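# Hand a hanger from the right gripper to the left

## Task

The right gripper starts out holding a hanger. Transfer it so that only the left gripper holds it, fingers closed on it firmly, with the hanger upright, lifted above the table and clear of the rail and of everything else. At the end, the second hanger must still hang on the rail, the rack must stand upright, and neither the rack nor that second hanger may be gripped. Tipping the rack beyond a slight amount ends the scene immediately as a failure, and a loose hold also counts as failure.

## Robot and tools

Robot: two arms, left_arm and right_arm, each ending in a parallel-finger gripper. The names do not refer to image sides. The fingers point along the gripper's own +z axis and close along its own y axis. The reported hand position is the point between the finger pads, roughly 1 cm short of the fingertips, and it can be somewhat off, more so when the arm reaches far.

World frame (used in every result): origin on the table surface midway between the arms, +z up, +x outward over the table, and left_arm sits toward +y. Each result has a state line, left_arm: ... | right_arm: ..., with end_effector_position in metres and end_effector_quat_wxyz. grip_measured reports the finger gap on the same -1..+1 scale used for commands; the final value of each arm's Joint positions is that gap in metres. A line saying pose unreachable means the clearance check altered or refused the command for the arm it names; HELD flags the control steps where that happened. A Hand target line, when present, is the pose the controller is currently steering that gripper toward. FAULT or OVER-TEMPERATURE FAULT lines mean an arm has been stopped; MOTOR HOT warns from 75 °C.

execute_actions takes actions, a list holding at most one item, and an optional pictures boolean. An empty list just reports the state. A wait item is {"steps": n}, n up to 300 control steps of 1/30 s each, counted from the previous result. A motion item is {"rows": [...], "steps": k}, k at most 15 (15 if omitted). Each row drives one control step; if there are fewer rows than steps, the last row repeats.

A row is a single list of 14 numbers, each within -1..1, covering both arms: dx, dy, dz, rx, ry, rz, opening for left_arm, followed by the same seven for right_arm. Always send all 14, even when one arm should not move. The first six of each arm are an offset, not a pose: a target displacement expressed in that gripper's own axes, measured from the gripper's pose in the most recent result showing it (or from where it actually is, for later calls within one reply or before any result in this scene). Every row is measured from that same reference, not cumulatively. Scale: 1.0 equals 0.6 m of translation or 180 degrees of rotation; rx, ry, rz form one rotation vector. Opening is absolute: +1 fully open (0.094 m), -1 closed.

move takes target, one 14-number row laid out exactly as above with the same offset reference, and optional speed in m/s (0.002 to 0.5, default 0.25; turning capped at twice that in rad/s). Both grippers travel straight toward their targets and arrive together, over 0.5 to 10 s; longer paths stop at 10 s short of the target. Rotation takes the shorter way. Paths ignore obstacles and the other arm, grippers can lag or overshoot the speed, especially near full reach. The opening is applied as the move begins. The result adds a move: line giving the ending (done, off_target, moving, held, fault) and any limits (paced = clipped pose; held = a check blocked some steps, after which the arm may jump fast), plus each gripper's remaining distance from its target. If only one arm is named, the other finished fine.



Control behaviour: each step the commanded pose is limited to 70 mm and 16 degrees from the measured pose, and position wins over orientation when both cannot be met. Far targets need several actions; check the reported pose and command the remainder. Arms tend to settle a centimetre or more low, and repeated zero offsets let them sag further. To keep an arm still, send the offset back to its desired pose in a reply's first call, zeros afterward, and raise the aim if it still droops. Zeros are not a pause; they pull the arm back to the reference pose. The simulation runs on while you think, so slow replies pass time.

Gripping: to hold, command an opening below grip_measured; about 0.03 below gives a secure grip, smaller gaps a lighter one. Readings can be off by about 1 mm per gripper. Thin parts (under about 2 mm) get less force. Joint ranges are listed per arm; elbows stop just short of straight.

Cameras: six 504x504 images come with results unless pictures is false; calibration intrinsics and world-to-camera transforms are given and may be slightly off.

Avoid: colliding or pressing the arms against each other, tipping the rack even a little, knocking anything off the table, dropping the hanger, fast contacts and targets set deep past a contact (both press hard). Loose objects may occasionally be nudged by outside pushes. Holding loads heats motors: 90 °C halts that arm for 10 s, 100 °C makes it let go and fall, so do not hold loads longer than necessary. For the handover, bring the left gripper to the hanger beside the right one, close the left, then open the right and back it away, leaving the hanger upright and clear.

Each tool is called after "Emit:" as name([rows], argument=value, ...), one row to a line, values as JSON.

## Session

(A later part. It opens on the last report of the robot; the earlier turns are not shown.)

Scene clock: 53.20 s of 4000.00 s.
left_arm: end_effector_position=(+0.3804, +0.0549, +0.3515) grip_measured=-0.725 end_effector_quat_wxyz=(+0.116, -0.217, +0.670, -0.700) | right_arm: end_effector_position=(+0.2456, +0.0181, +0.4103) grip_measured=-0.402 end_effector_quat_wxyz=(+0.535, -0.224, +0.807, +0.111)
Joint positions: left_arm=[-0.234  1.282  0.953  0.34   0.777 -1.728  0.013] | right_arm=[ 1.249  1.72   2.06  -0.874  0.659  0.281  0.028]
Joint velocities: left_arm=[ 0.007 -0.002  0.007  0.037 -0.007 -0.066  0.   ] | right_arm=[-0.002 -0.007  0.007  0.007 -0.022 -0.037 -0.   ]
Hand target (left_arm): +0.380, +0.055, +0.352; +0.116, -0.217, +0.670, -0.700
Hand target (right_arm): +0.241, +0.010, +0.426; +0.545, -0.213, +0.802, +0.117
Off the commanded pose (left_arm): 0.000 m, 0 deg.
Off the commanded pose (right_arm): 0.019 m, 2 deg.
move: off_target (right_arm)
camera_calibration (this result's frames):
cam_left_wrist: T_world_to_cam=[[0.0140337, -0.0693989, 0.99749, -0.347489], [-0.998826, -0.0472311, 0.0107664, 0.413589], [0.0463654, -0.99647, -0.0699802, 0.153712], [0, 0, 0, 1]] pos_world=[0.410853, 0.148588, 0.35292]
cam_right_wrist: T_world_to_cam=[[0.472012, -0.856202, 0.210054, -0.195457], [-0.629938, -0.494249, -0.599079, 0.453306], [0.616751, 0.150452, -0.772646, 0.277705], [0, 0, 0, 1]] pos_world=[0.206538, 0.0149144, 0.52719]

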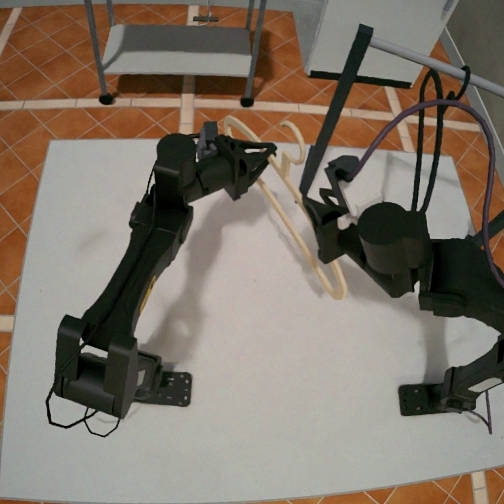

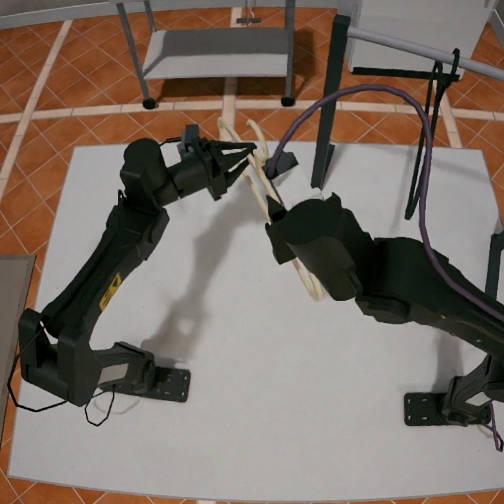

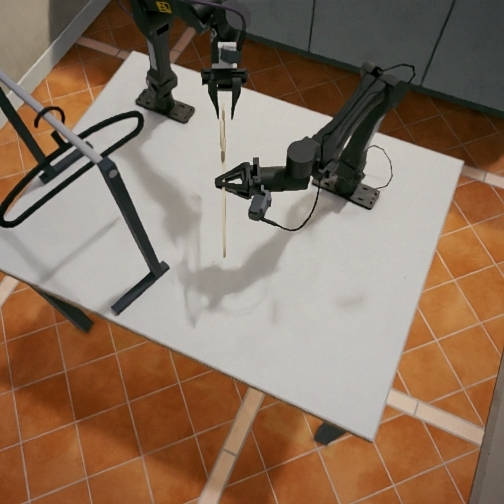

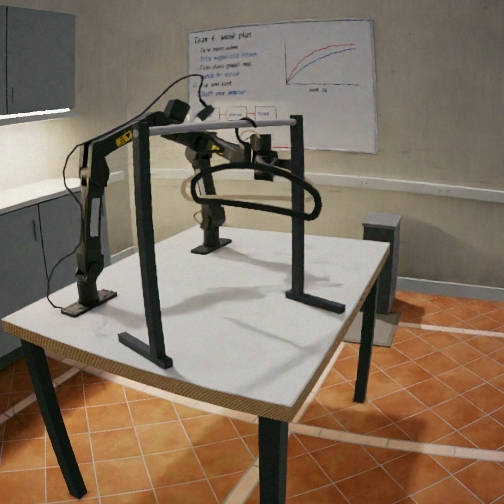

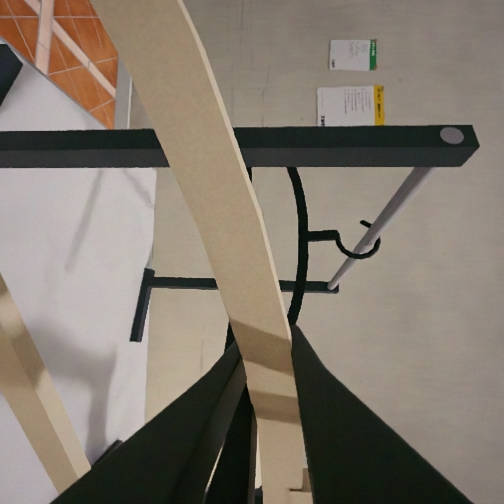

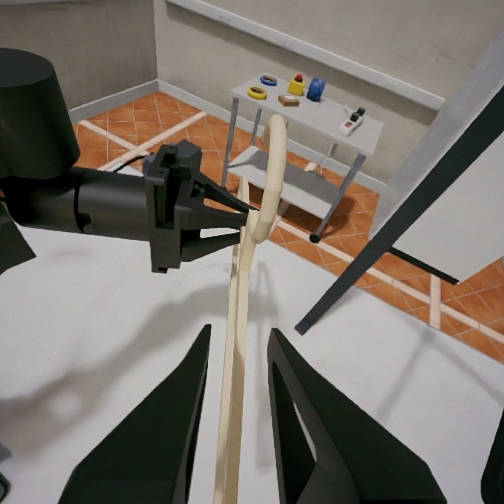

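Emit:
move(target=[0,0,-0.17,0,0,0,-0.8,-0.02,-0.055,-0.11,0,0,0,-0.4], speed=0.15)

Scene clock: 56.77 s of 4000.00 s.
left_arm: end_effector_position=(+0.3418, +0.1440, +0.3490) grip_measured=-0.725 end_effector_quat_wxyz=(+0.116, -0.220, +0.670, -0.699) | right_arm: end_effector_position=(+0.2155, -0.0279, +0.4369) grip_measured=-0.402 end_effector_quat_wxyz=(+0.527, -0.231, +0.811, +0.105)
Joint positions: left_arm=[ 0.11   1.063  0.816  0.258  1.116 -1.732  0.013] | right_arm=[ 1.287  1.615  2.105 -1.066  0.683  0.308  0.028]
Joint velocities: left_arm=[ 0.002 -0.012 -0.012 -0.007  0.095  0.022 -0.   ] | right_arm=[-0.002 -0.007 -0.017 -0.066 -0.022  0.007 -0.001]
Hand target (left_arm): +0.334, +0.145, +0.351; +0.116, -0.217, +0.670, -0.700
Hand target (right_arm): +0.211, -0.035, +0.449; +0.535, -0.224, +0.807, +0.111
Off the commanded pose (left_arm): 0.009 m, 0 deg.
Off the commanded pose (right_arm): 0.016 m, 2 deg.
move: off_target (right_arm)
camera_calibration (this result's frames):
cam_left_wrist: T_world_to_cam=[[0.0179251, -0.0712617, 0.997297, -0.339276], [-0.998574, -0.0514415, 0.0142723, 0.378613], [0.0502854, -0.99613, -0.0720822, 0.243469], [0, 0, 0, 1]] pos_world=[0.371911, 0.237825, 0.350505]
cam_right_wrist: T_world_to_cam=[[0.480199, -0.848508, 0.222359, -0.233141], [-0.634678, -0.511084, -0.579635, 0.419647], [0.605469, 0.137214, -0.783951, 0.330696], [0, 0, 0, 1]] pos_world=[0.178069, -0.0287228, 0.554333]

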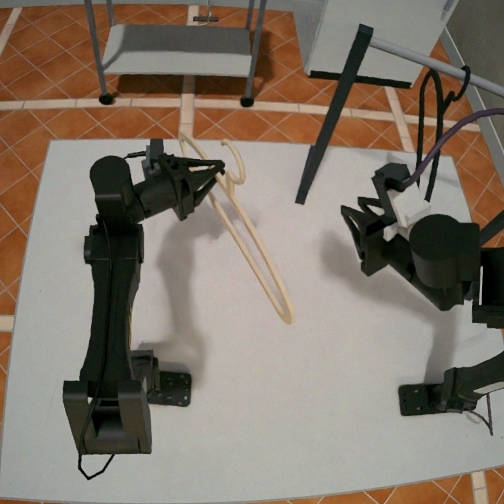

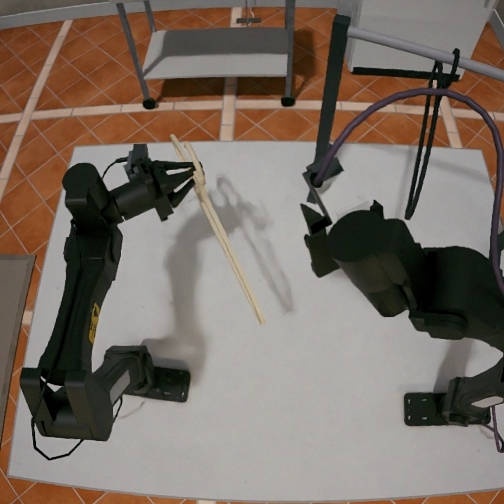

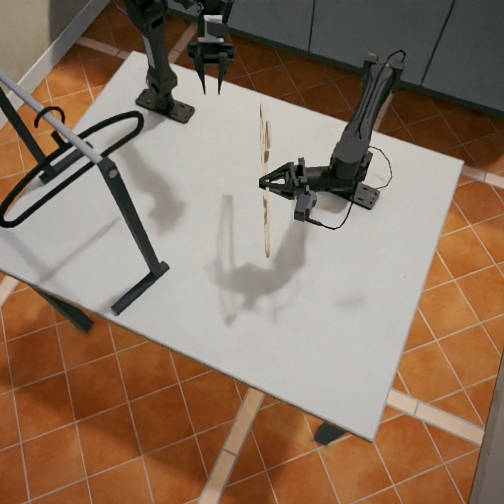

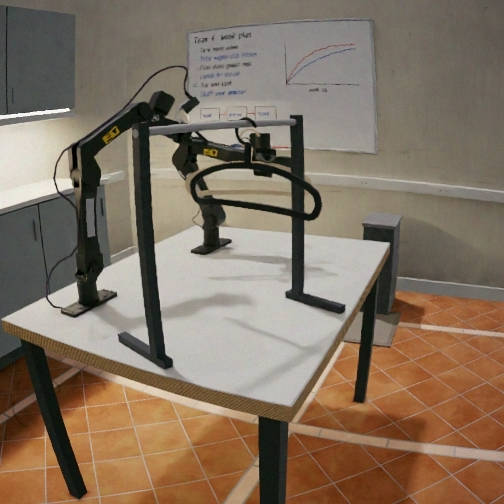

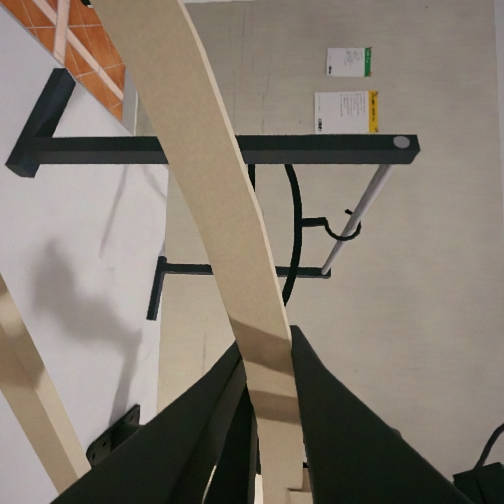

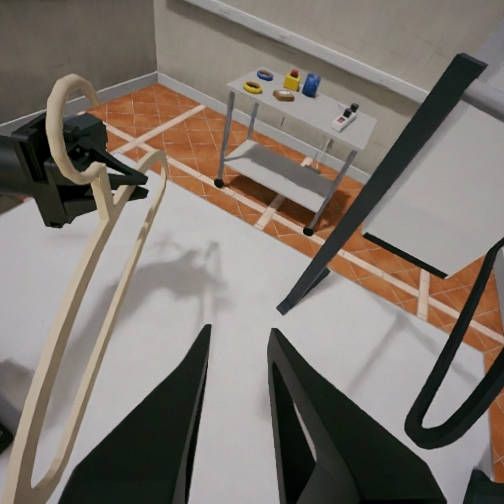

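Emit:
finished_scene(scene=1)

The scene is finished: the task was done.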